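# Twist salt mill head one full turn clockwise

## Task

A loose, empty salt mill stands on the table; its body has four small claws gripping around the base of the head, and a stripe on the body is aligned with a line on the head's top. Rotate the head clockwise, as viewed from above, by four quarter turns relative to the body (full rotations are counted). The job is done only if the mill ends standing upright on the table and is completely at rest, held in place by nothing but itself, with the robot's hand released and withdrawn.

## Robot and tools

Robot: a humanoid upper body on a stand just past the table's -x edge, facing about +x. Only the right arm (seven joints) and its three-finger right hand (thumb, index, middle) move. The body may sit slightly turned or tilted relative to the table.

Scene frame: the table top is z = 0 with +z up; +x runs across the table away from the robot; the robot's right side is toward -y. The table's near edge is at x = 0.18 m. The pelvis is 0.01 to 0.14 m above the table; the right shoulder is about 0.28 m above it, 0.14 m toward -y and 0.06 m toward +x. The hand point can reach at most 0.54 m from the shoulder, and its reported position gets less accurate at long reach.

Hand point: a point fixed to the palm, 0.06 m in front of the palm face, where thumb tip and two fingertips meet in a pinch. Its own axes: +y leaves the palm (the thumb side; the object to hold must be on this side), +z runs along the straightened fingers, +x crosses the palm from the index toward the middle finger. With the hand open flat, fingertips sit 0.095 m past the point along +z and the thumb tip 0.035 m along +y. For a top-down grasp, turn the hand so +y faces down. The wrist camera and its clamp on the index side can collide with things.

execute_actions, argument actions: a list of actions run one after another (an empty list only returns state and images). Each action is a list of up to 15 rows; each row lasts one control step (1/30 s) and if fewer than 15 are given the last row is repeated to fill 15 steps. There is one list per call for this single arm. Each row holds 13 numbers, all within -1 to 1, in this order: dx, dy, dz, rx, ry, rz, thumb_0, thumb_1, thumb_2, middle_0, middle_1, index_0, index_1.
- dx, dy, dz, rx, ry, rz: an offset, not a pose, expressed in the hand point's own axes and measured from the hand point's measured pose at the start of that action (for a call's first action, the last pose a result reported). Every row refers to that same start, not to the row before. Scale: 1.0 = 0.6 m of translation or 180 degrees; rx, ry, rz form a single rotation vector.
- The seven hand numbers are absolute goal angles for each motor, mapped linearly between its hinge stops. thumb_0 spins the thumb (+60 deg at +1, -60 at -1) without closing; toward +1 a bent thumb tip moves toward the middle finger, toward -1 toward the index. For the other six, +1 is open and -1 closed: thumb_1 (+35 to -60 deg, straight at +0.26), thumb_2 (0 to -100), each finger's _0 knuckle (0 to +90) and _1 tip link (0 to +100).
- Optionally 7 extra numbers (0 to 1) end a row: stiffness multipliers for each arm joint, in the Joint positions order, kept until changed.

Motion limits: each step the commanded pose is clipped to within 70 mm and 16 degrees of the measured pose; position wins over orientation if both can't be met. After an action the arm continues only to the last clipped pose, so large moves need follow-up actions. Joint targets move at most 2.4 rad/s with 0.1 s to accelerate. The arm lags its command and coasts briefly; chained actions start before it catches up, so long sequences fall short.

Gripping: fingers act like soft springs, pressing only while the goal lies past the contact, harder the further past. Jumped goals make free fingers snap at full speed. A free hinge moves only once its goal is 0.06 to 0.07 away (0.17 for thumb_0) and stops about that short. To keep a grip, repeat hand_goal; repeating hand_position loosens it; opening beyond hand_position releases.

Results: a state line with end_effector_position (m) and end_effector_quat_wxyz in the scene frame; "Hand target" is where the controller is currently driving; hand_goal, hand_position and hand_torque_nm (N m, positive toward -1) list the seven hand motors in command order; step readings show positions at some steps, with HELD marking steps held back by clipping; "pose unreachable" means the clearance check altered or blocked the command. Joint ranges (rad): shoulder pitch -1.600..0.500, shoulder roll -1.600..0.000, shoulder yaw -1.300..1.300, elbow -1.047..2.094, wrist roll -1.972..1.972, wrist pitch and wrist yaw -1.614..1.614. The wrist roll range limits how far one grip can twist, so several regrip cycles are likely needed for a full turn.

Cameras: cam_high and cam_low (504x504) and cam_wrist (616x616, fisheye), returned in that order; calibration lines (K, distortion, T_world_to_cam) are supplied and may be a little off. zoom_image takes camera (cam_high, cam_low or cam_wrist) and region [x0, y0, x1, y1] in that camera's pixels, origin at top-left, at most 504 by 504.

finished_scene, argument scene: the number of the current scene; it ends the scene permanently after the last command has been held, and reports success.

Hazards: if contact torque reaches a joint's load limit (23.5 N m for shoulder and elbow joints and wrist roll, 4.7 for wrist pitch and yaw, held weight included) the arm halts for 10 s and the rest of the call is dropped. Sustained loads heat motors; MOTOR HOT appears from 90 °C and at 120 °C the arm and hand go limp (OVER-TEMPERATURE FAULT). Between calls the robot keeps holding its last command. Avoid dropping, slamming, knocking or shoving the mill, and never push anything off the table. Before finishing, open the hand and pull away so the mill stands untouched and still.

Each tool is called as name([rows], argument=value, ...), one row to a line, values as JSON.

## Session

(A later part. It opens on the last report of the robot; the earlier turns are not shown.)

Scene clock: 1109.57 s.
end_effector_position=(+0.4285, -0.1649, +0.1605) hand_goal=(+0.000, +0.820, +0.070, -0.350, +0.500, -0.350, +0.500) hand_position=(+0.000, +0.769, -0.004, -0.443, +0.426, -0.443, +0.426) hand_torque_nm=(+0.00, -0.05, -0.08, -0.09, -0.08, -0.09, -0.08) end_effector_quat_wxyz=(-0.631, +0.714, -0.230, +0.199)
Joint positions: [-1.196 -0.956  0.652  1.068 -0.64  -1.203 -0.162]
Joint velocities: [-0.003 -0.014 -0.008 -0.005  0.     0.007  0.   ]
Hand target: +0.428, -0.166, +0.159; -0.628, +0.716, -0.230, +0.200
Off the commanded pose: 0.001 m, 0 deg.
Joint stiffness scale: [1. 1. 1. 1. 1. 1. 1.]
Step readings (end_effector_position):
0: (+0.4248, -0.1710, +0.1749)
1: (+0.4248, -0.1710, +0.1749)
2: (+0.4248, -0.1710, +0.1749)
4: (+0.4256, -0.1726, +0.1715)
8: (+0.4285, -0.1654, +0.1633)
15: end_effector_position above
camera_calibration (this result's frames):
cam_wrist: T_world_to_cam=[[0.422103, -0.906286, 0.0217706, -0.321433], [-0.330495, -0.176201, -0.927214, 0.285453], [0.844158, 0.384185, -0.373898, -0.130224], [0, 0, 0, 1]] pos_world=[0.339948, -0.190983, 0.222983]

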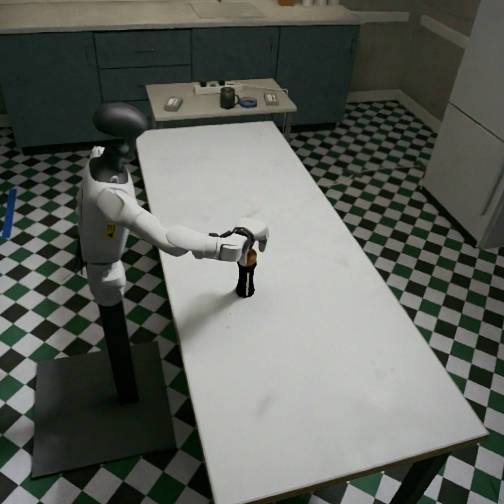

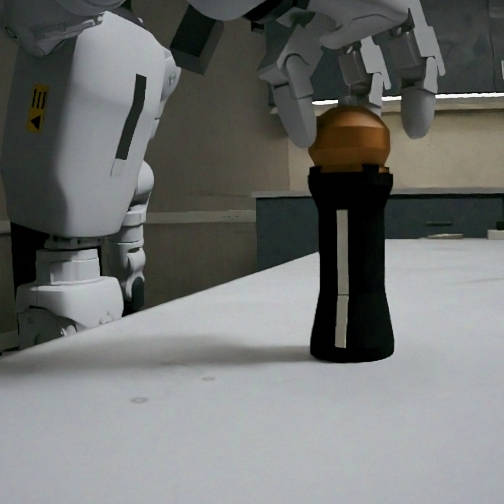

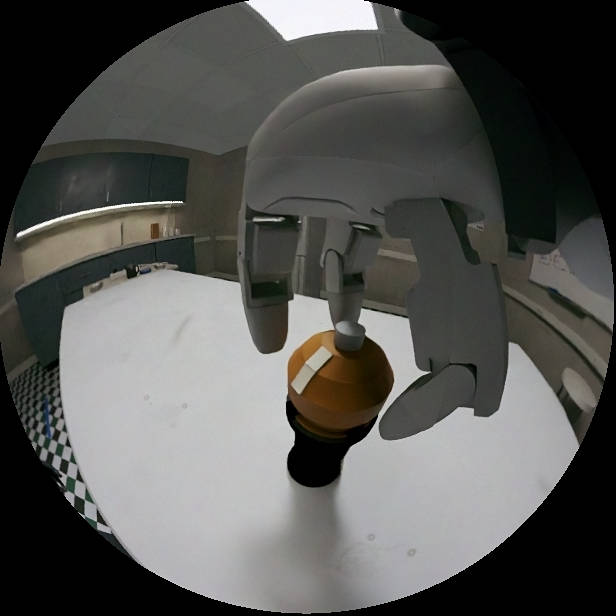

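execute_actions([
  [[0,0.002,0,0,0,0,0,0.75,-0.05,-0.5,0.4,-0.5,0.4],[0,0.002,0,0,0,0,0,0.7,-0.15,-0.6,0.35,-0.6,0.35],[0,0.002,0,0,0,0,0,0.65,-0.25,-0.7,0.3,-0.7,0.3],[0,0.002,0,0,0,0,0,0.6,-0.33,-0.8,0.25,-0.8,0.25],[0,0.002,0,0,0,0,0,0.55,-0.4,-0.9,0.2,-0.9,0.2],[0,0.002,0,0,0,0,0,0.5,-0.45,-0.95,0.15,-0.95,0.15],[0,0.002,0,0,0,0,0,0.4,-0.5,-1,0.1,-1,0.1],[0,0.002,0,0,0,0,0,0.4,-0.5,-1,0.1,-1,0.1],[0,0.002,0,0,0,0,0,0.4,-0.5,-1,0.1,-1,0.1],[-0.002,0.008,-0.001,-0.004,0,0,0,0.4,-0.5,-1,0.1,-1,0.1],[-0.004,0.014,-0.003,-0.008,0,0,0,0.4,-0.5,-1,0.1,-1,0.1],[-0.006,0.02,-0.004,-0.012,0,0,0,0.4,-0.5,-1,0.1,-1,0.1],[-0.008,0.025,-0.005,-0.016,0,0,0,0.4,-0.5,-1,0.1,-1,0.1],[-0.01,0.03,-0.007,-0.02,0,0,0,0.4,-0.5,-1,0.1,-1,0.1]],
])

execute_actions(actions=[])

Scene clock: 1123.70 s.
end_effector_position=(+0.4287, -0.1643, +0.1598) hand_goal=(+0.000, +0.400, -0.500, -1.000, +0.100, -1.000, +0.100) hand_position=(+0.000, +0.745, -0.130, -0.657, +0.327, -0.580, +0.351) hand_torque_nm=(+0.00, +0.35, +0.40, +0.33, +0.24, +0.41, +0.27) end_effector_quat_wxyz=(-0.628, +0.716, -0.227, +0.204)
Joint positions: [-1.176 -0.967  0.651  1.017 -0.629 -1.168 -0.151]
Joint velocities: [ 0.187 -0.117 -0.04  -0.491  0.23   0.315  0.262]
Hand target: +0.420, -0.167, +0.143; -0.610, +0.732, -0.236, +0.189
Off the commanded pose: 0.019 m, 3 deg.
Joint stiffness scale: [1. 1. 1. 1. 1. 1. 1.]
Step readings (end_effector_position):
0: (+0.4286, -0.1649, +0.1606)
1: (+0.4286, -0.1649, +0.1606)
2: (+0.4286, -0.1648, +0.1607)
4: (+0.4288, -0.1647, +0.1610)
8: (+0.4288, -0.1647, +0.1605)
15: end_effector_position above
camera_calibration (this result's frames):
cam_wrist: T_world_to_cam=[[0.420297, -0.906692, 0.0354909, -0.322517], [-0.323096, -0.186091, -0.92789, 0.280275], [0.847915, 0.378522, -0.371162, -0.133851], [0, 0, 0, 1]] pos_world=[0.339603, -0.189601, 0.22183]

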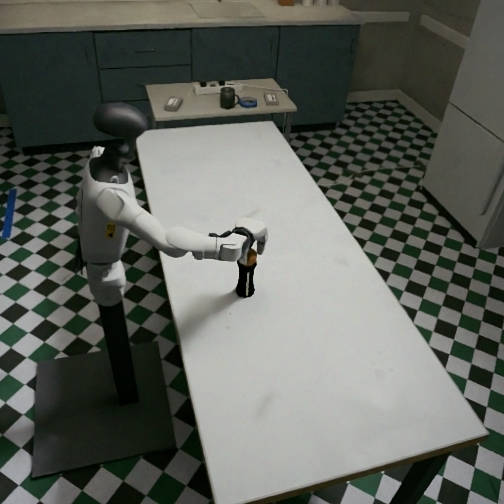

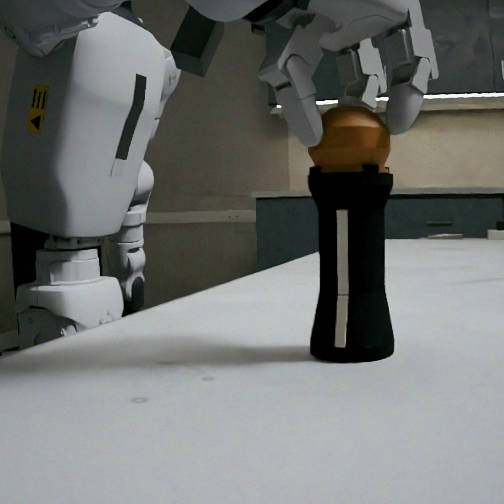

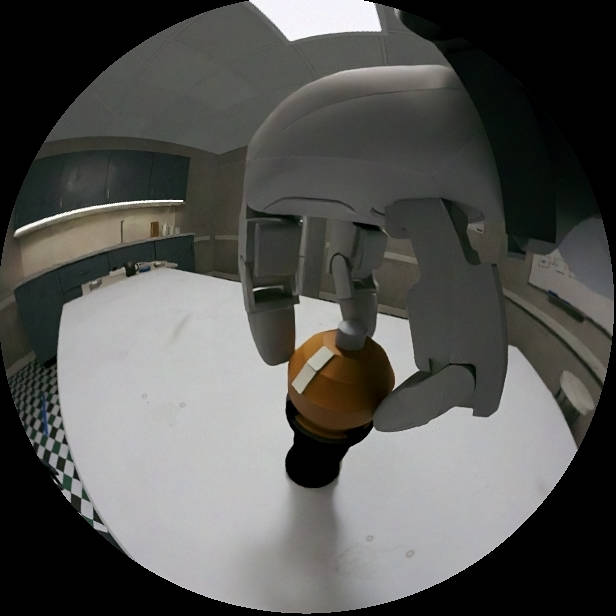

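Scene clock: 1123.70 s.
end_effector_position=(+0.4287, -0.1643, +0.1598) hand_goal=(+0.000, +0.400, -0.500, -1.000, +0.100, -1.000, +0.100) hand_position=(+0.000, +0.745, -0.130, -0.657, +0.327, -0.580, +0.351) hand_torque_nm=(+0.00, +0.35, +0.40, +0.33, +0.24, +0.41, +0.27) end_effector_quat_wxyz=(-0.628, +0.716, -0.227, +0.204)
Joint positions: [-1.176 -0.967  0.651  1.017 -0.629 -1.168 -0.151]
Joint velocities: [ 0.187 -0.117 -0.04  -0.491  0.23   0.315  0.262]
Hand target: +0.420, -0.167, +0.143; -0.610, +0.732, -0.236, +0.189
Off the commanded pose: 0.019 m, 3 deg.
Joint stiffness scale: [1. 1. 1. 1. 1. 1. 1.]
camera_calibration (this result's frames):
cam_wrist: T_world_to_cam=[[0.420297, -0.906692, 0.0354909, -0.322517], [-0.323096, -0.186091, -0.92789, 0.280275], [0.847915, 0.378522, -0.371162, -0.133851], [0, 0, 0, 1]] pos_world=[0.339603, -0.189601, 0.22183]

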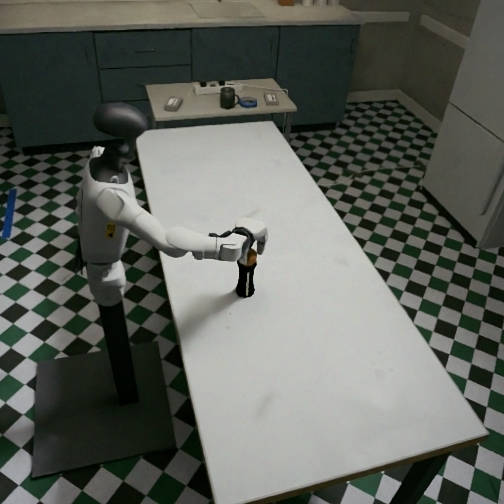

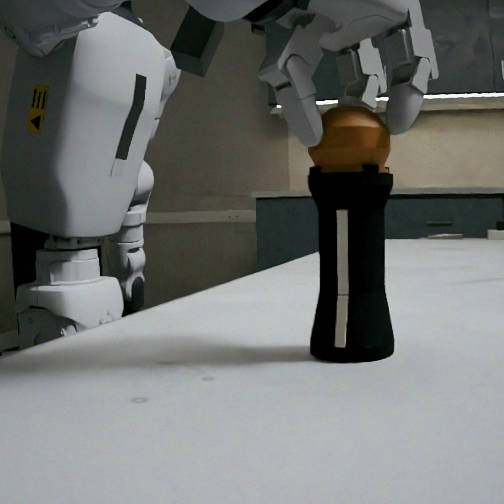

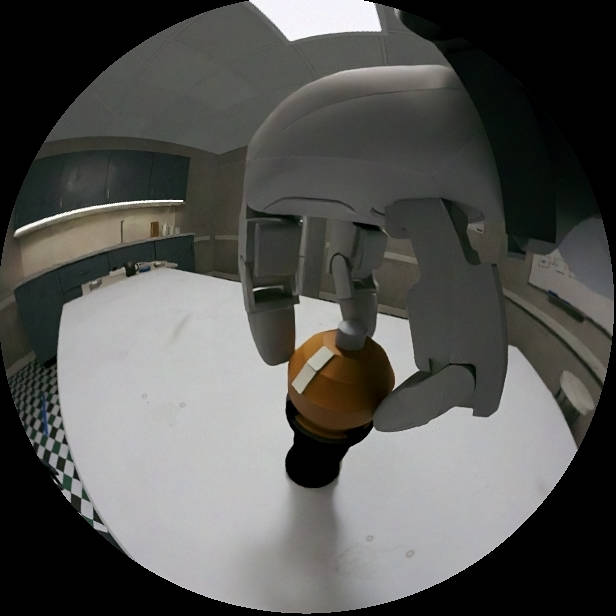

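execute_actions(actions=[])

Scene clock: 1125.80 s.
end_effector_position=(+0.4284, -0.1643, +0.1597) hand_goal=(+0.000, +0.400, -0.500, -1.000, +0.100, -1.000, +0.100) hand_position=(+0.000, +0.745, -0.130, -0.657, +0.323, -0.580, +0.348) hand_torque_nm=(+0.00, +0.35, +0.40, +0.33, +0.24, +0.41, +0.27) end_effector_quat_wxyz=(-0.626, +0.717, -0.227, +0.206)
Joint positions: [-1.162 -0.976  0.649  0.983 -0.613 -1.146 -0.134]
Joint velocities: [-0.003 -0.002  0.005  0.003 -0.002  0.     0.   ]
Hand target: +0.420, -0.167, +0.143; -0.610, +0.732, -0.236, +0.189
Off the commanded pose: 0.019 m, 3 deg.
Joint stiffness scale: [1. 1. 1. 1. 1. 1. 1.]
camera_calibration (this result's frames):
cam_wrist: T_world_to_cam=[[0.417421, -0.907775, 0.04127, -0.322216], [-0.322308, -0.190364, -0.927297, 0.278873], [0.849634, 0.373772, -0.372045, -0.134996], [0, 0, 0, 1]] pos_world=[0.33908, -0.188954, 0.221671]

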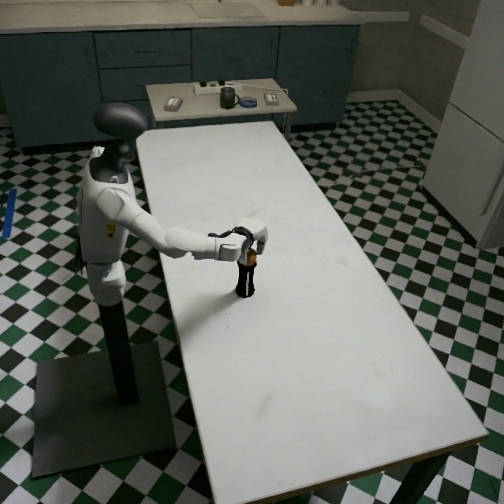

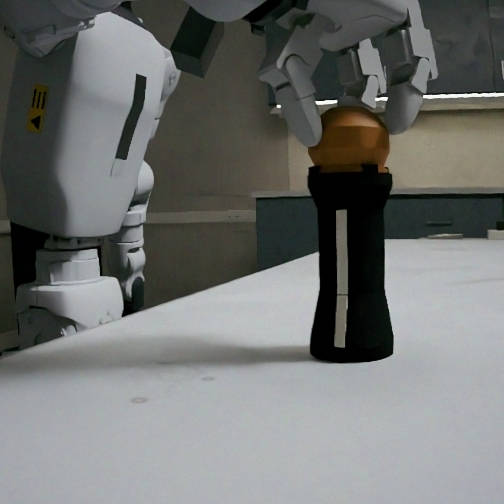

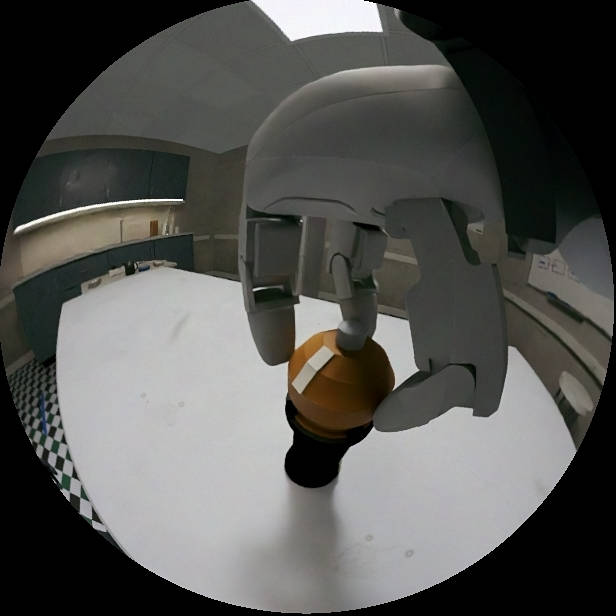

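execute_actions([
  [[-0.01,0.03,-0.007,-0.018,0,0.005,0,0.4,-0.5,-1,0.1,-1,0.1],[-0.009,0.03,-0.007,-0.018,0.008,0.005,0,0.4,-0.5,-1,0.1,-1,0.1],[-0.009,0.03,-0.007,-0.018,0.016,0.005,0,0.4,-0.5,-1,0.1,-1,0.1],[-0.008,0.03,-0.007,-0.018,0.024,0.005,0,0.4,-0.5,-1,0.1,-1,0.1],[-0.007,0.03,-0.008,-0.018,0.032,0.005,0,0.4,-0.5,-1,0.1,-1,0.1],[-0.006,0.03,-0.008,-0.018,0.04,0.005,0,0.4,-0.5,-1,0.1,-1,0.1],[-0.006,0.03,-0.008,-0.018,0.048,0.005,0,0.4,-0.5,-1,0.1,-1,0.1],[-0.005,0.03,-0.008,-0.018,0.056,0.005,0,0.4,-0.5,-1,0.1,-1,0.1],[-0.004,0.03,-0.009,-0.018,0.064,0.005,0,0.4,-0.5,-1,0.1,-1,0.1],[-0.003,0.03,-0.009,-0.018,0.072,0.005,0,0.4,-0.5,-1,0.1,-1,0.1],[-0.002,0.03,-0.009,-0.018,0.08,0.005,0,0.4,-0.5,-1,0.1,-1,0.1],[-0.001,0.03,-0.01,-0.018,0.09,0.005,0,0.4,-0.5,-1,0.1,-1,0.1]],
])

execute_actions(actions=[])

zoom_image(camera="cam_low", region=[230, 60, 410, 370])

Scene clock: 1142.97 s.
end_effector_position=(+0.4290, -0.1678, +0.1590) hand_goal=(+0.000, +0.400, -0.500, -1.000, +0.100, -1.000, +0.100) hand_position=(+0.000, +0.745, -0.134, -0.657, +0.320, -0.580, +0.343) hand_torque_nm=(+0.00, +0.35, +0.39, +0.33, +0.24, +0.41, +0.26) end_effector_quat_wxyz=(-0.602, +0.689, -0.300, +0.271)
Joint positions: [-0.912 -1.078  0.556  0.489 -0.416 -0.653  0.038]
Joint velocities: [ 0.534 -0.196 -0.193 -1.221  0.049  1.415  0.116]
Hand target: +0.422, -0.171, +0.143; -0.577, +0.696, -0.323, +0.278
Off the commanded pose: 0.018 m, 5 deg.
Joint stiffness scale: [1. 1. 1. 1. 1. 1. 1.]
Step readings (end_effector_position):
0: (+0.4284, -0.1643, +0.1597)
1: (+0.4284, -0.1643, +0.1597)
2: (+0.4284, -0.1643, +0.1596)
4: (+0.4285, -0.1644, +0.1595)
8: (+0.4283, -0.1649, +0.1595)
15: end_effector_position above
camera_calibration (this result's frames):
cam_wrist: T_world_to_cam=[[0.21837, -0.975051, 0.0398815, -0.251327], [-0.352194, -0.116858, -0.928603, 0.30315], [0.910096, 0.188733, -0.368925, -0.191931], [0, 0, 0, 1]] pos_world=[0.336325, -0.173408, 0.220721]

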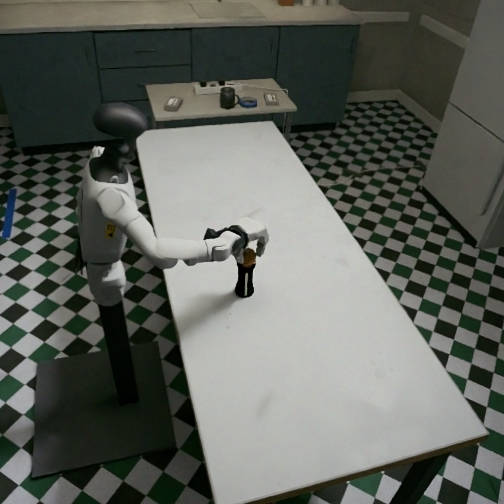

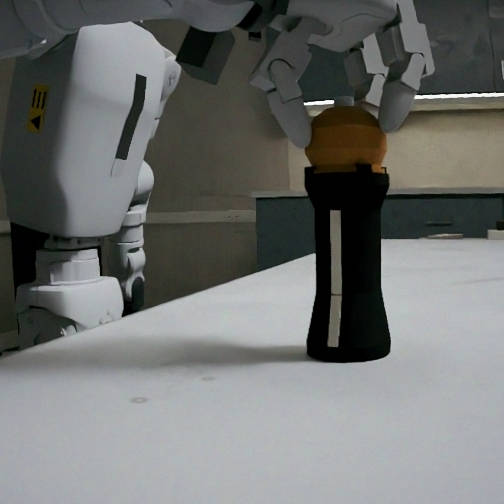

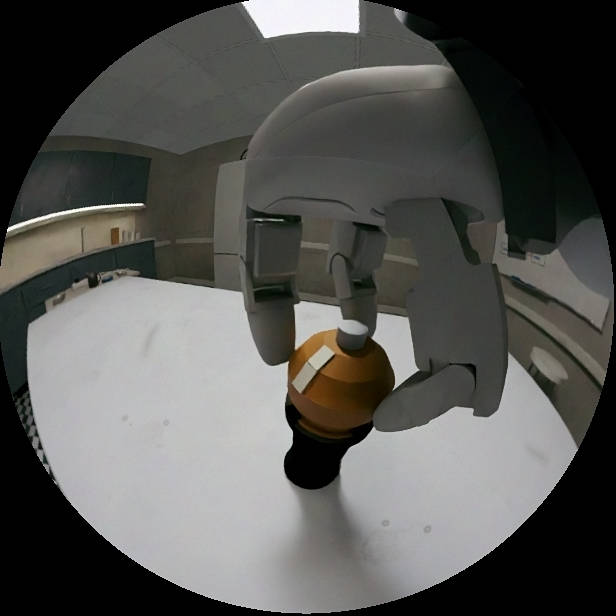

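Scene clock: 1142.97 s.
end_effector_position=(+0.4290, -0.1678, +0.1590) hand_goal=(+0.000, +0.400, -0.500, -1.000, +0.100, -1.000, +0.100) hand_position=(+0.000, +0.745, -0.134, -0.657, +0.320, -0.580, +0.343) hand_torque_nm=(+0.00, +0.35, +0.39, +0.33, +0.24, +0.41, +0.26) end_effector_quat_wxyz=(-0.602, +0.689, -0.300, +0.271)
Joint positions: [-0.912 -1.078  0.556  0.489 -0.416 -0.653  0.038]
Joint velocities: [ 0.534 -0.196 -0.193 -1.221  0.049  1.415  0.116]
Hand target: +0.422, -0.171, +0.143; -0.577, +0.696, -0.323, +0.278
Off the commanded pose: 0.018 m, 5 deg.
Joint stiffness scale: [1. 1. 1. 1. 1. 1. 1.]
camera_calibration (this result's frames):
cam_wrist: T_world_to_cam=[[0.21837, -0.975051, 0.0398815, -0.251327], [-0.352194, -0.116858, -0.928603, 0.30315], [0.910096, 0.188733, -0.368925, -0.191931], [0, 0, 0, 1]] pos_world=[0.336325, -0.173408, 0.220721]

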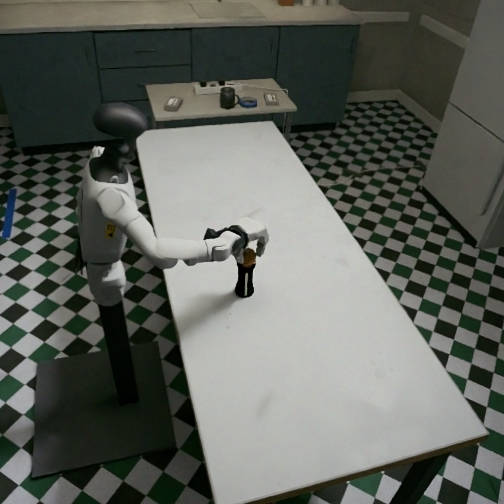

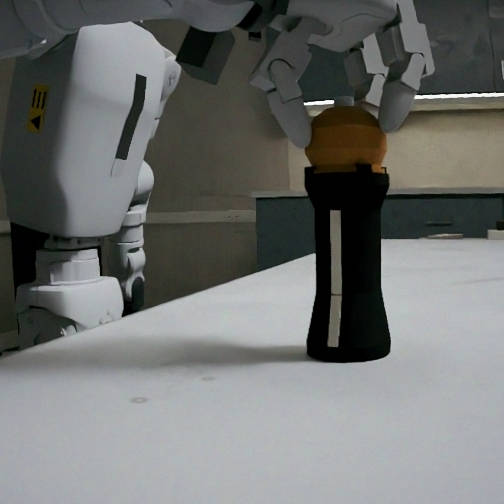

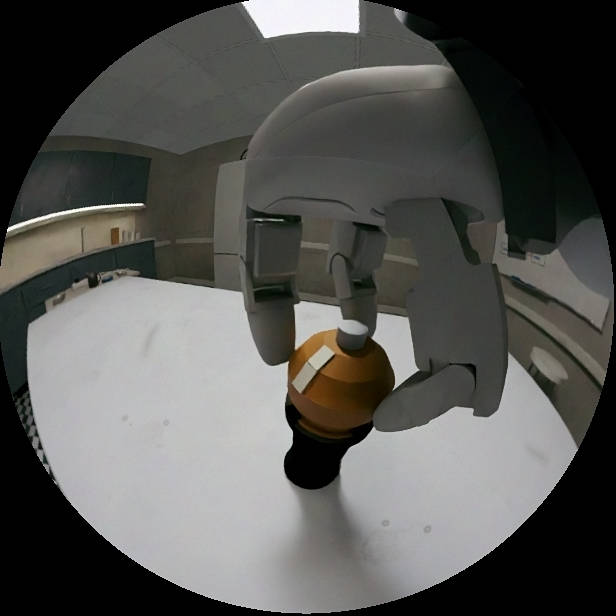

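Region (230, 60, 410, 370) of cam_low's 504x504 image, scaled by 1.626, with more detail than that image has; it fills the left 293 columns of this view, and the rest is white.

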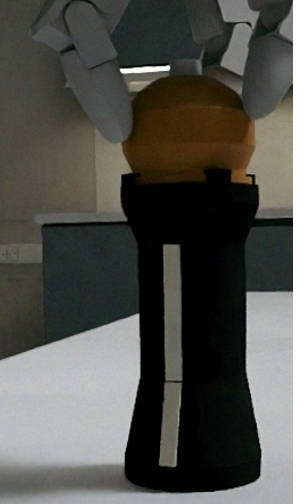

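execute_actions(actions=[])

zoom_image(camera="cam_low", region=[230, 60, 410, 370])

Scene clock: 1149.87 s.
end_effector_position=(+0.4295, -0.1686, +0.1590) hand_goal=(+0.000, +0.400, -0.500, -1.000, +0.100, -1.000, +0.100) hand_position=(+0.000, +0.745, -0.134, -0.657, +0.320, -0.580, +0.343) hand_torque_nm=(+0.00, +0.35, +0.39, +0.33, +0.24, +0.41, +0.26) end_effector_quat_wxyz=(-0.593, +0.683, -0.313, +0.291)
Joint positions: [-0.871 -1.092  0.544  0.392 -0.415 -0.536  0.044]
Joint velocities: [ 0.008  0.002 -0.011 -0.006  0.002  0.     0.   ]
Hand target: +0.422, -0.171, +0.143; -0.577, +0.696, -0.323, +0.278
Off the commanded pose: 0.018 m, 3 deg.
Joint stiffness scale: [1. 1. 1. 1. 1. 1. 1.]
camera_calibration (this result's frames):
cam_wrist: T_world_to_cam=[[0.169525, -0.984149, 0.0520751, -0.234686], [-0.347963, -0.109208, -0.931126, 0.303062], [0.922054, 0.139729, -0.360961, -0.206932], [0, 0, 0, 1]] pos_world=[0.336042, -0.168955, 0.219716]

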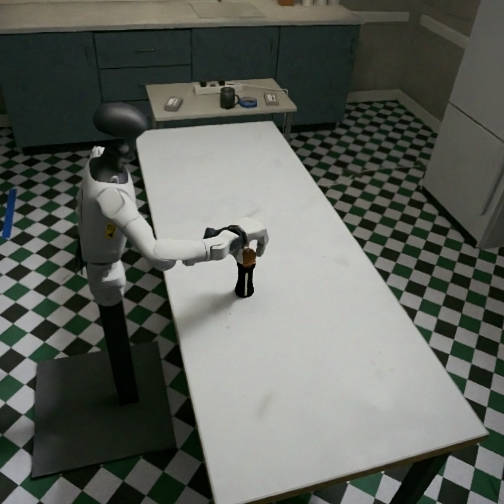

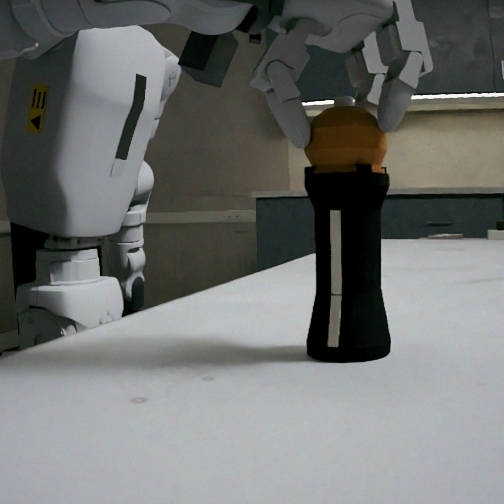

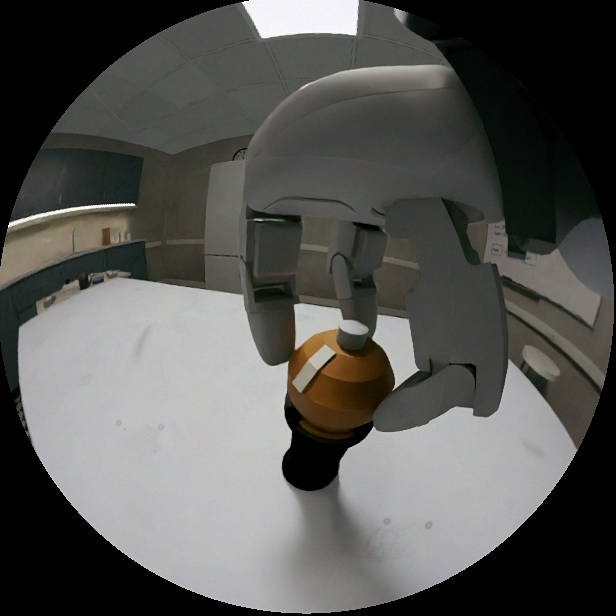

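Region (230, 60, 410, 370) of cam_low's 504x504 image, scaled by 1.626, with more detail than that image has; it fills the left 293 columns of this view, and the rest is white.

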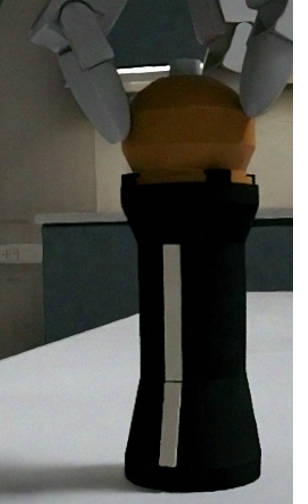

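execute_actions([
  [[-0.004,0.03,-0.007,-0.018,0,0.015,0,0.4,-0.5,-1,0.1,-1,0.1],[-0.003,0.03,-0.007,-0.018,0.008,0.015,0,0.4,-0.5,-1,0.1,-1,0.1],[-0.003,0.03,-0.007,-0.018,0.016,0.015,0,0.4,-0.5,-1,0.1,-1,0.1],[-0.002,0.03,-0.007,-0.018,0.024,0.015,0,0.4,-0.5,-1,0.1,-1,0.1],[-0.001,0.03,-0.007,-0.018,0.032,0.015,0,0.4,-0.5,-1,0.1,-1,0.1],[0,0.03,-0.007,-0.018,0.04,0.015,0,0.4,-0.5,-1,0.1,-1,0.1],[0,0.03,-0.007,-0.018,0.048,0.015,0,0.4,-0.5,-1,0.1,-1,0.1],[0.001,0.03,-0.008,-0.018,0.056,0.015,0,0.4,-0.5,-1,0.1,-1,0.1],[0.002,0.03,-0.008,-0.018,0.064,0.015,0,0.4,-0.5,-1,0.1,-1,0.1],[0.003,0.03,-0.008,-0.018,0.072,0.015,0,0.4,-0.5,-1,0.1,-1,0.1],[0.003,0.03,-0.008,-0.018,0.08,0.015,0,0.4,-0.5,-1,0.1,-1,0.1],[0.004,0.03,-0.008,-0.018,0.09,0.015,0,0.4,-0.5,-1,0.1,-1,0.1]],
])

zoom_image(camera="cam_low", region=[230, 60, 410, 370])

execute_actions(actions=[])

Scene clock: 1165.13 s.
end_effector_position=(+0.4328, -0.1745, +0.1581) hand_goal=(+0.000, +0.400, -0.500, -1.000, +0.100, -1.000, +0.100) hand_position=(+0.000, +0.745, -0.137, -0.657, +0.305, -0.580, +0.343) hand_torque_nm=(+0.00, +0.35, +0.39, +0.33, +0.22, +0.41, +0.26) end_effector_quat_wxyz=(-0.554, +0.636, -0.400, +0.360)
Joint positions: [-0.768 -1.091  0.507  0.11  -0.4   -0.063  0.106]
Joint velocities: [ 0.143  0.071  0.002 -0.557 -0.221  1.117  0.092]
Hand target: +0.426, -0.175, +0.142; -0.533, +0.643, -0.419, +0.357
Off the commanded pose: 0.018 m, 4 deg.
Joint stiffness scale: [1. 1. 1. 1. 1. 1. 1.]
Step readings (end_effector_position):
0: (+0.4295, -0.1686, +0.1590)
1: (+0.4295, -0.1686, +0.1589)
2: (+0.4295, -0.1687, +0.1589)
4: (+0.4299, -0.1689, +0.1590)
8: (+0.4317, -0.1702, +0.1588)
15: end_effector_position above
camera_calibration (this result's frames):
cam_wrist: T_world_to_cam=[[-0.081215, -0.995844, 0.0412235, -0.132808], [-0.36941, -0.00833906, -0.929229, 0.329321], [0.925711, -0.0906958, -0.367197, -0.250225], [0, 0, 0, 1]] pos_world=[0.342504, -0.152204, 0.219608]

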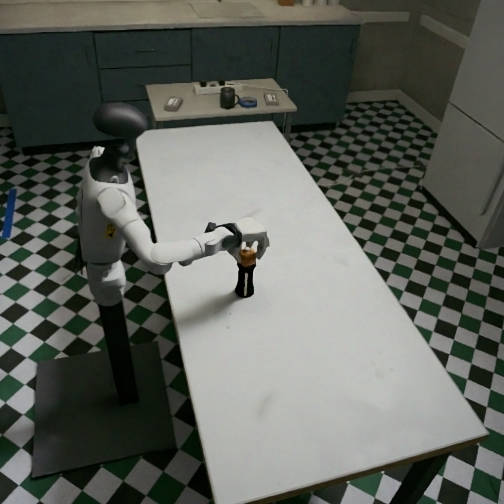

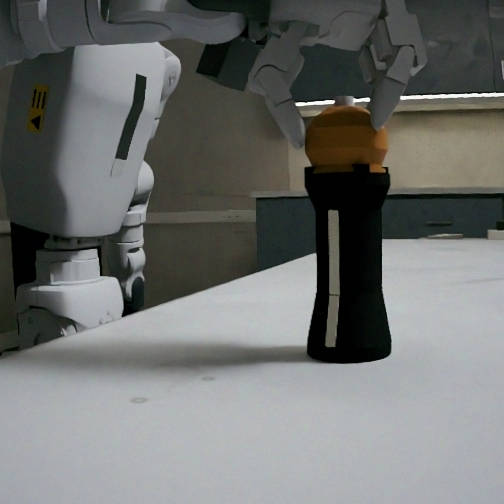

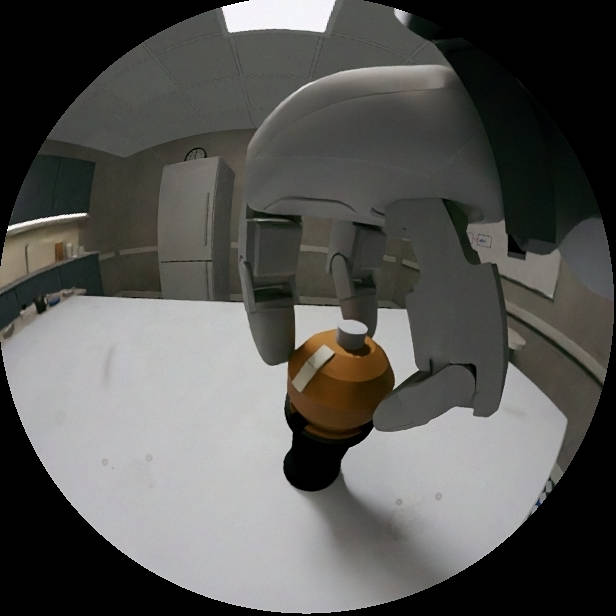

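Region (230, 60, 410, 370) of cam_low's 504x504 image, scaled by 1.626, with more detail than that image has; it fills the left 293 columns of this view, and the rest is white.

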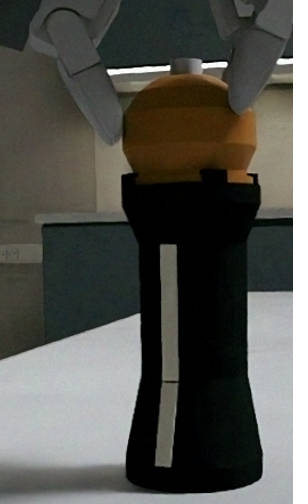

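Scene clock: 1165.13 s.
end_effector_position=(+0.4328, -0.1745, +0.1581) hand_goal=(+0.000, +0.400, -0.500, -1.000, +0.100, -1.000, +0.100) hand_position=(+0.000, +0.745, -0.137, -0.657, +0.305, -0.580, +0.343) hand_torque_nm=(+0.00, +0.35, +0.39, +0.33, +0.22, +0.41, +0.26) end_effector_quat_wxyz=(-0.554, +0.636, -0.400, +0.360)
Joint positions: [-0.768 -1.091  0.507  0.11  -0.4   -0.063  0.106]
Joint velocities: [ 0.143  0.071  0.002 -0.557 -0.221  1.117  0.092]
Hand target: +0.426, -0.175, +0.142; -0.533, +0.643, -0.419, +0.357
Off the commanded pose: 0.018 m, 4 deg.
Joint stiffness scale: [1. 1. 1. 1. 1. 1. 1.]
camera_calibration (this result's frames):
cam_wrist: T_world_to_cam=[[-0.081215, -0.995844, 0.0412235, -0.132808], [-0.36941, -0.00833906, -0.929229, 0.329321], [0.925711, -0.0906958, -0.367197, -0.250225], [0, 0, 0, 1]] pos_world=[0.342504, -0.152204, 0.219608]

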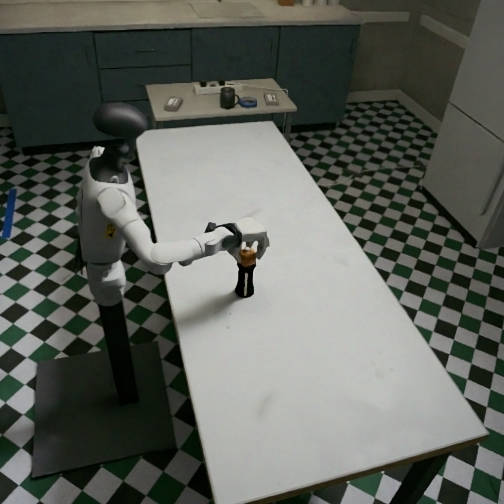

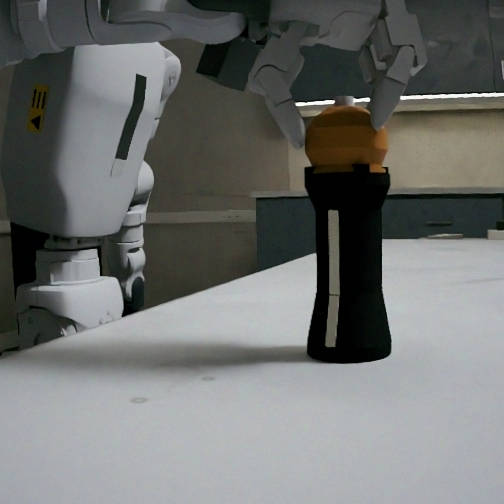

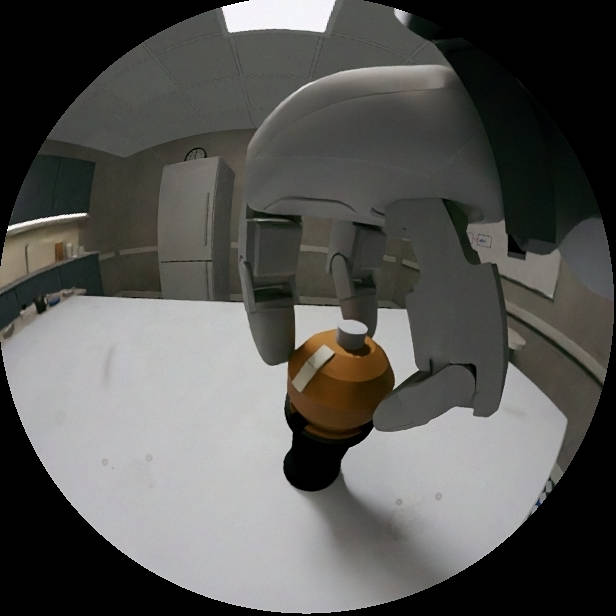

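execute_actions([
  [[-0.005,0.033,-0.008,-0.02,0,0.012,0,0.4,-0.5,-1,0.1,-1,0.1],[-0.004,0.033,-0.008,-0.02,0.007,0.012,0,0.4,-0.5,-1,0.1,-1,0.1],[-0.004,0.033,-0.008,-0.02,0.014,0.012,0,0.4,-0.5,-1,0.1,-1,0.1],[-0.003,0.033,-0.008,-0.02,0.021,0.012,0,0.4,-0.5,-1,0.1,-1,0.1],[-0.003,0.033,-0.008,-0.02,0.028,0.012,0,0.4,-0.5,-1,0.1,-1,0.1],[-0.002,0.033,-0.008,-0.02,0.035,0.012,0,0.4,-0.5,-1,0.1,-1,0.1],[-0.002,0.033,-0.008,-0.02,0.042,0.012,0,0.4,-0.5,-1,0.1,-1,0.1],[-0.001,0.033,-0.008,-0.02,0.049,0.012,0,0.4,-0.5,-1,0.1,-1,0.1],[0,0.033,-0.009,-0.02,0.056,0.012,0,0.4,-0.5,-1,0.1,-1,0.1],[0,0.033,-0.009,-0.02,0.063,0.012,0,0.4,-0.5,-1,0.1,-1,0.1],[0.001,0.033,-0.009,-0.02,0.07,0.012,0,0.4,-0.5,-1,0.1,-1,0.1],[0.001,0.033,-0.009,-0.02,0.077,0.012,0,0.4,-0.5,-1,0.1,-1,0.1],[0.002,0.033,-0.009,-0.02,0.084,0.012,0,0.4,-0.5,-1,0.1,-1,0.1],[0.002,0.033,-0.009,-0.02,0.09,0.012,0,0.4,-0.5,-1,0.1,-1,0.1]],
])

zoom_image(camera="cam_low", region=[230, 60, 410, 370])

Scene clock: 1189.93 s.
end_effector_position=(+0.4345, -0.1791, +0.1569) hand_goal=(+0.000, +0.400, -0.500, -1.000, +0.100, -1.000, +0.100) hand_position=(+0.000, +0.745, -0.141, -0.657, +0.294, -0.580, +0.343) hand_torque_nm=(+0.00, +0.35, +0.39, +0.33, +0.21, +0.41, +0.26) end_effector_quat_wxyz=(-0.508, +0.584, -0.472, +0.422)
Joint positions: [-0.749 -1.029  0.52  -0.068 -0.47   0.363  0.168]
Joint velocities: [-0.032  0.253  0.14  -0.393 -0.382  1.172  0.179]
Hand target: +0.426, -0.179, +0.139; -0.482, +0.589, -0.497, +0.417
Off the commanded pose: 0.020 m, 4 deg.
Joint stiffness scale: [1. 1. 1. 1. 1. 1. 1.]
Step readings (end_effector_position):
0: (+0.4332, -0.1752, +0.1578)
1: (+0.4332, -0.1752, +0.1578)
2: (+0.4332, -0.1751, +0.1578)
4: (+0.4333, -0.1751, +0.1578)
8: (+0.4338, -0.1762, +0.1576)
15: end_effector_position above
camera_calibration (this result's frames):
cam_wrist: T_world_to_cam=[[-0.311461, -0.9494, 0.0403833, -0.0287348], [-0.362243, 0.0793348, -0.928701, 0.341321], [0.878506, -0.303883, -0.368623, -0.27015], [0, 0, 0, 1]] pos_world=[0.352019, -0.136453, 0.218562]

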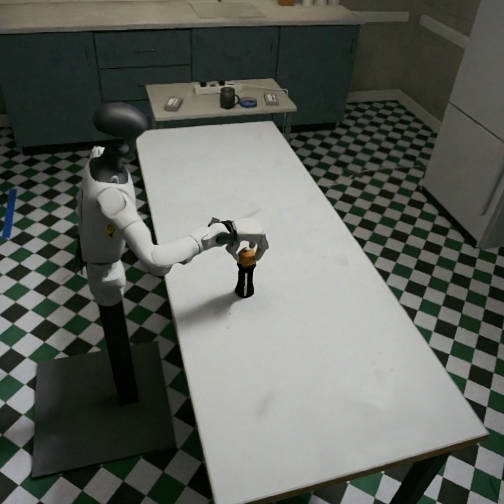

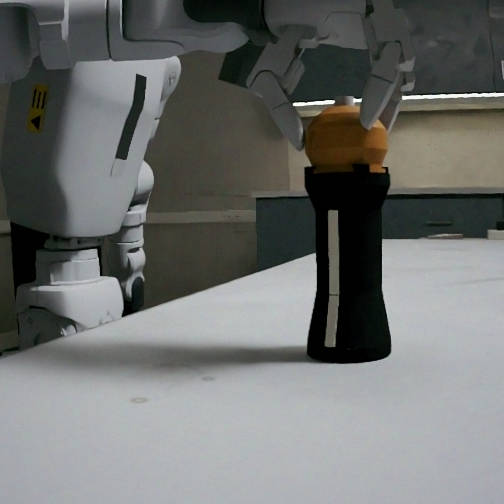

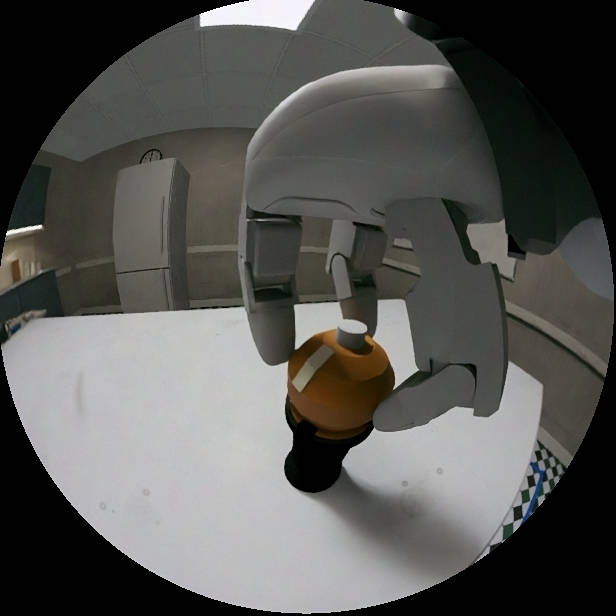

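Region (230, 60, 410, 370) of cam_low's 504x504 image, scaled by 1.626, with more detail than that image has; it fills the left 293 columns of this view, and the rest is white.

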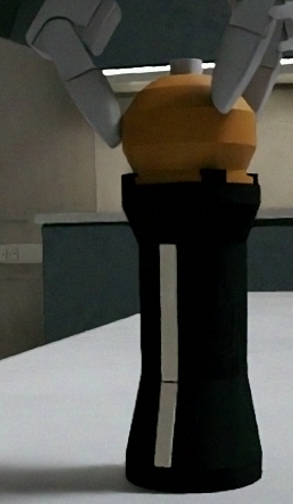

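execute_actions([
  [[-0.003,0.033,-0.009,-0.02,0,0.012,0,0.4,-0.5,-1,0.1,-1,0.1],[-0.002,0.033,-0.009,-0.02,0.007,0.012,0,0.4,-0.5,-1,0.1,-1,0.1],[-0.002,0.033,-0.009,-0.02,0.014,0.012,0,0.4,-0.5,-1,0.1,-1,0.1],[-0.001,0.033,-0.009,-0.02,0.021,0.012,0,0.4,-0.5,-1,0.1,-1,0.1],[-0.001,0.033,-0.009,-0.02,0.028,0.012,0,0.4,-0.5,-1,0.1,-1,0.1],[0,0.033,-0.009,-0.02,0.035,0.012,0,0.4,-0.5,-1,0.1,-1,0.1],[0,0.033,-0.009,-0.02,0.042,0.012,0,0.4,-0.5,-1,0.1,-1,0.1],[0.001,0.033,-0.009,-0.02,0.049,0.012,0,0.4,-0.5,-1,0.1,-1,0.1],[0.002,0.033,-0.01,-0.02,0.056,0.012,0,0.4,-0.5,-1,0.1,-1,0.1],[0.002,0.033,-0.01,-0.02,0.063,0.012,0,0.4,-0.5,-1,0.1,-1,0.1],[0.003,0.033,-0.01,-0.02,0.07,0.012,0,0.4,-0.5,-1,0.1,-1,0.1],[0.003,0.033,-0.01,-0.02,0.077,0.012,0,0.4,-0.5,-1,0.1,-1,0.1],[0.004,0.033,-0.01,-0.02,0.084,0.012,0,0.4,-0.5,-1,0.1,-1,0.1],[0.004,0.033,-0.01,-0.02,0.09,0.012,0,0.4,-0.5,-1,0.1,-1,0.1]],
  [[0,0.033,-0.009,-0.02,0.005,0.012,0,0.4,-0.5,-1,0.1,-1,0.1],[0.001,0.033,-0.009,-0.02,0.011,0.012,0,0.4,-0.5,-1,0.1,-1,0.1],[0.001,0.033,-0.009,-0.02,0.017,0.012,0,0.4,-0.5,-1,0.1,-1,0.1],[0.002,0.033,-0.009,-0.02,0.023,0.012,0,0.4,-0.5,-1,0.1,-1,0.1],[0.002,0.033,-0.009,-0.02,0.03,0.012,0,0.4,-0.5,-1,0.1,-1,0.1],[0.003,0.033,-0.009,-0.02,0.036,0.012,0,0.4,-0.5,-1,0.1,-1,0.1],[0.003,0.033,-0.009,-0.02,0.042,0.012,0,0.4,-0.5,-1,0.1,-1,0.1],[0.004,0.033,-0.009,-0.02,0.049,0.012,0,0.4,-0.5,-1,0.1,-1,0.1],[0.005,0.033,-0.01,-0.02,0.056,0.012,0,0.4,-0.5,-1,0.1,-1,0.1],[0.005,0.033,-0.01,-0.02,0.063,0.012,0,0.4,-0.5,-1,0.1,-1,0.1],[0.006,0.033,-0.01,-0.02,0.07,0.012,0,0.4,-0.5,-1,0.1,-1,0.1],[0.006,0.033,-0.01,-0.02,0.077,0.012,0,0.4,-0.5,-1,0.1,-1,0.1],[0.007,0.033,-0.01,-0.02,0.084,0.012,0,0.4,-0.5,-1,0.1,-1,0.1],[0.007,0.033,-0.01,-0.02,0.09,0.012,0,0.4,-0.5,-1,0.1,-1,0.1]],
])

zoom_image(camera="cam_low", region=[230, 60, 410, 370])

Scene clock: 1216.27 s.
end_effector_position=(+0.4356, -0.1888, +0.1555) hand_goal=(+0.000, +0.400, -0.500, -1.000, +0.100, -1.000, +0.100) hand_position=(+0.000, +0.747, -0.141, -0.657, +0.289, -0.580, +0.343) hand_torque_nm=(+0.00, +0.35, +0.39, +0.33, +0.20, +0.41, +0.26) end_effector_quat_wxyz=(+0.402, -0.450, +0.598, -0.528)
Joint positions: [-0.881 -0.812  0.678 -0.118 -0.73   1.09   0.323]
Joint velocities: [-0.367  0.299  0.402  0.252 -0.414  0.912  0.297]
Hand target: +0.428, -0.187, +0.138; +0.373, -0.455, +0.620, -0.519
Off the commanded pose: 0.020 m, 5 deg.
Joint stiffness scale: [1. 1. 1. 1. 1. 1. 1.]
Step readings (end_effector_position; steps 1 to 15: 1st action; 16 to 30: 2nd action):
0: (+0.4348, -0.1799, +0.1566)
1: (+0.4348, -0.1799, +0.1566)
2: (+0.4348, -0.1799, +0.1566)
4: (+0.4349, -0.1798, +0.1567)
8: (+0.4352, -0.1808, +0.1567)
15: (+0.4354, -0.1837, +0.1560)
16: (+0.4356, -0.1840, +0.1559)
17: (+0.4356, -0.1842, +0.1559)
19: (+0.4357, -0.1846, +0.1561)
23: (+0.4360, -0.1862, +0.1560)
30: end_effector_position above
camera_calibration (this result's frames):
cam_wrist: T_world_to_cam=[[-0.711941, -0.701964, 0.0196353, 0.186885], [-0.273464, 0.251381, -0.928453, 0.335008], [0.646805, -0.666374, -0.370931, -0.241738], [0, 0, 0, 1]] pos_world=[0.381021, -0.114116, 0.217702]

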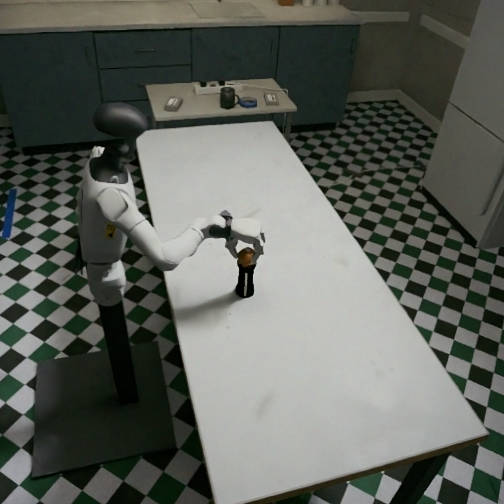

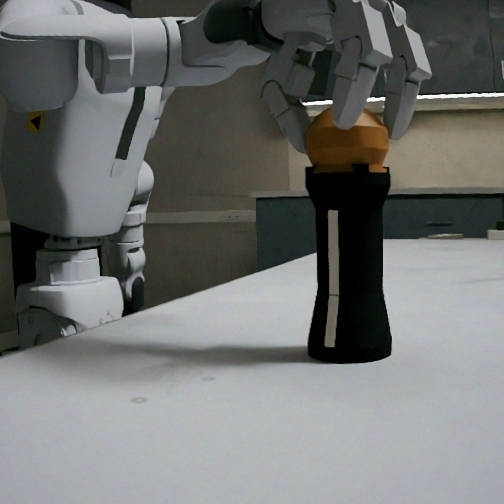

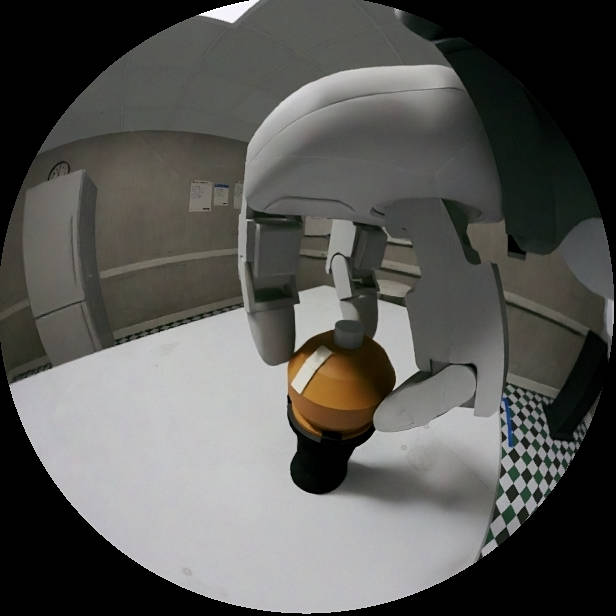

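Region (230, 60, 410, 370) of cam_low's 504x504 image, scaled by 1.626, with more detail than that image has; it fills the left 293 columns of this view, and the rest is white.

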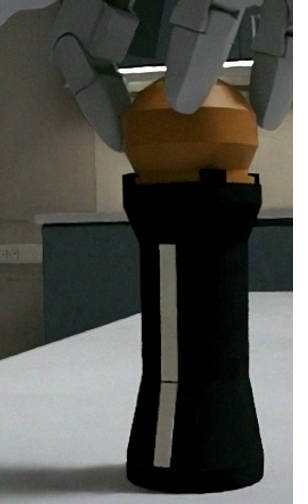

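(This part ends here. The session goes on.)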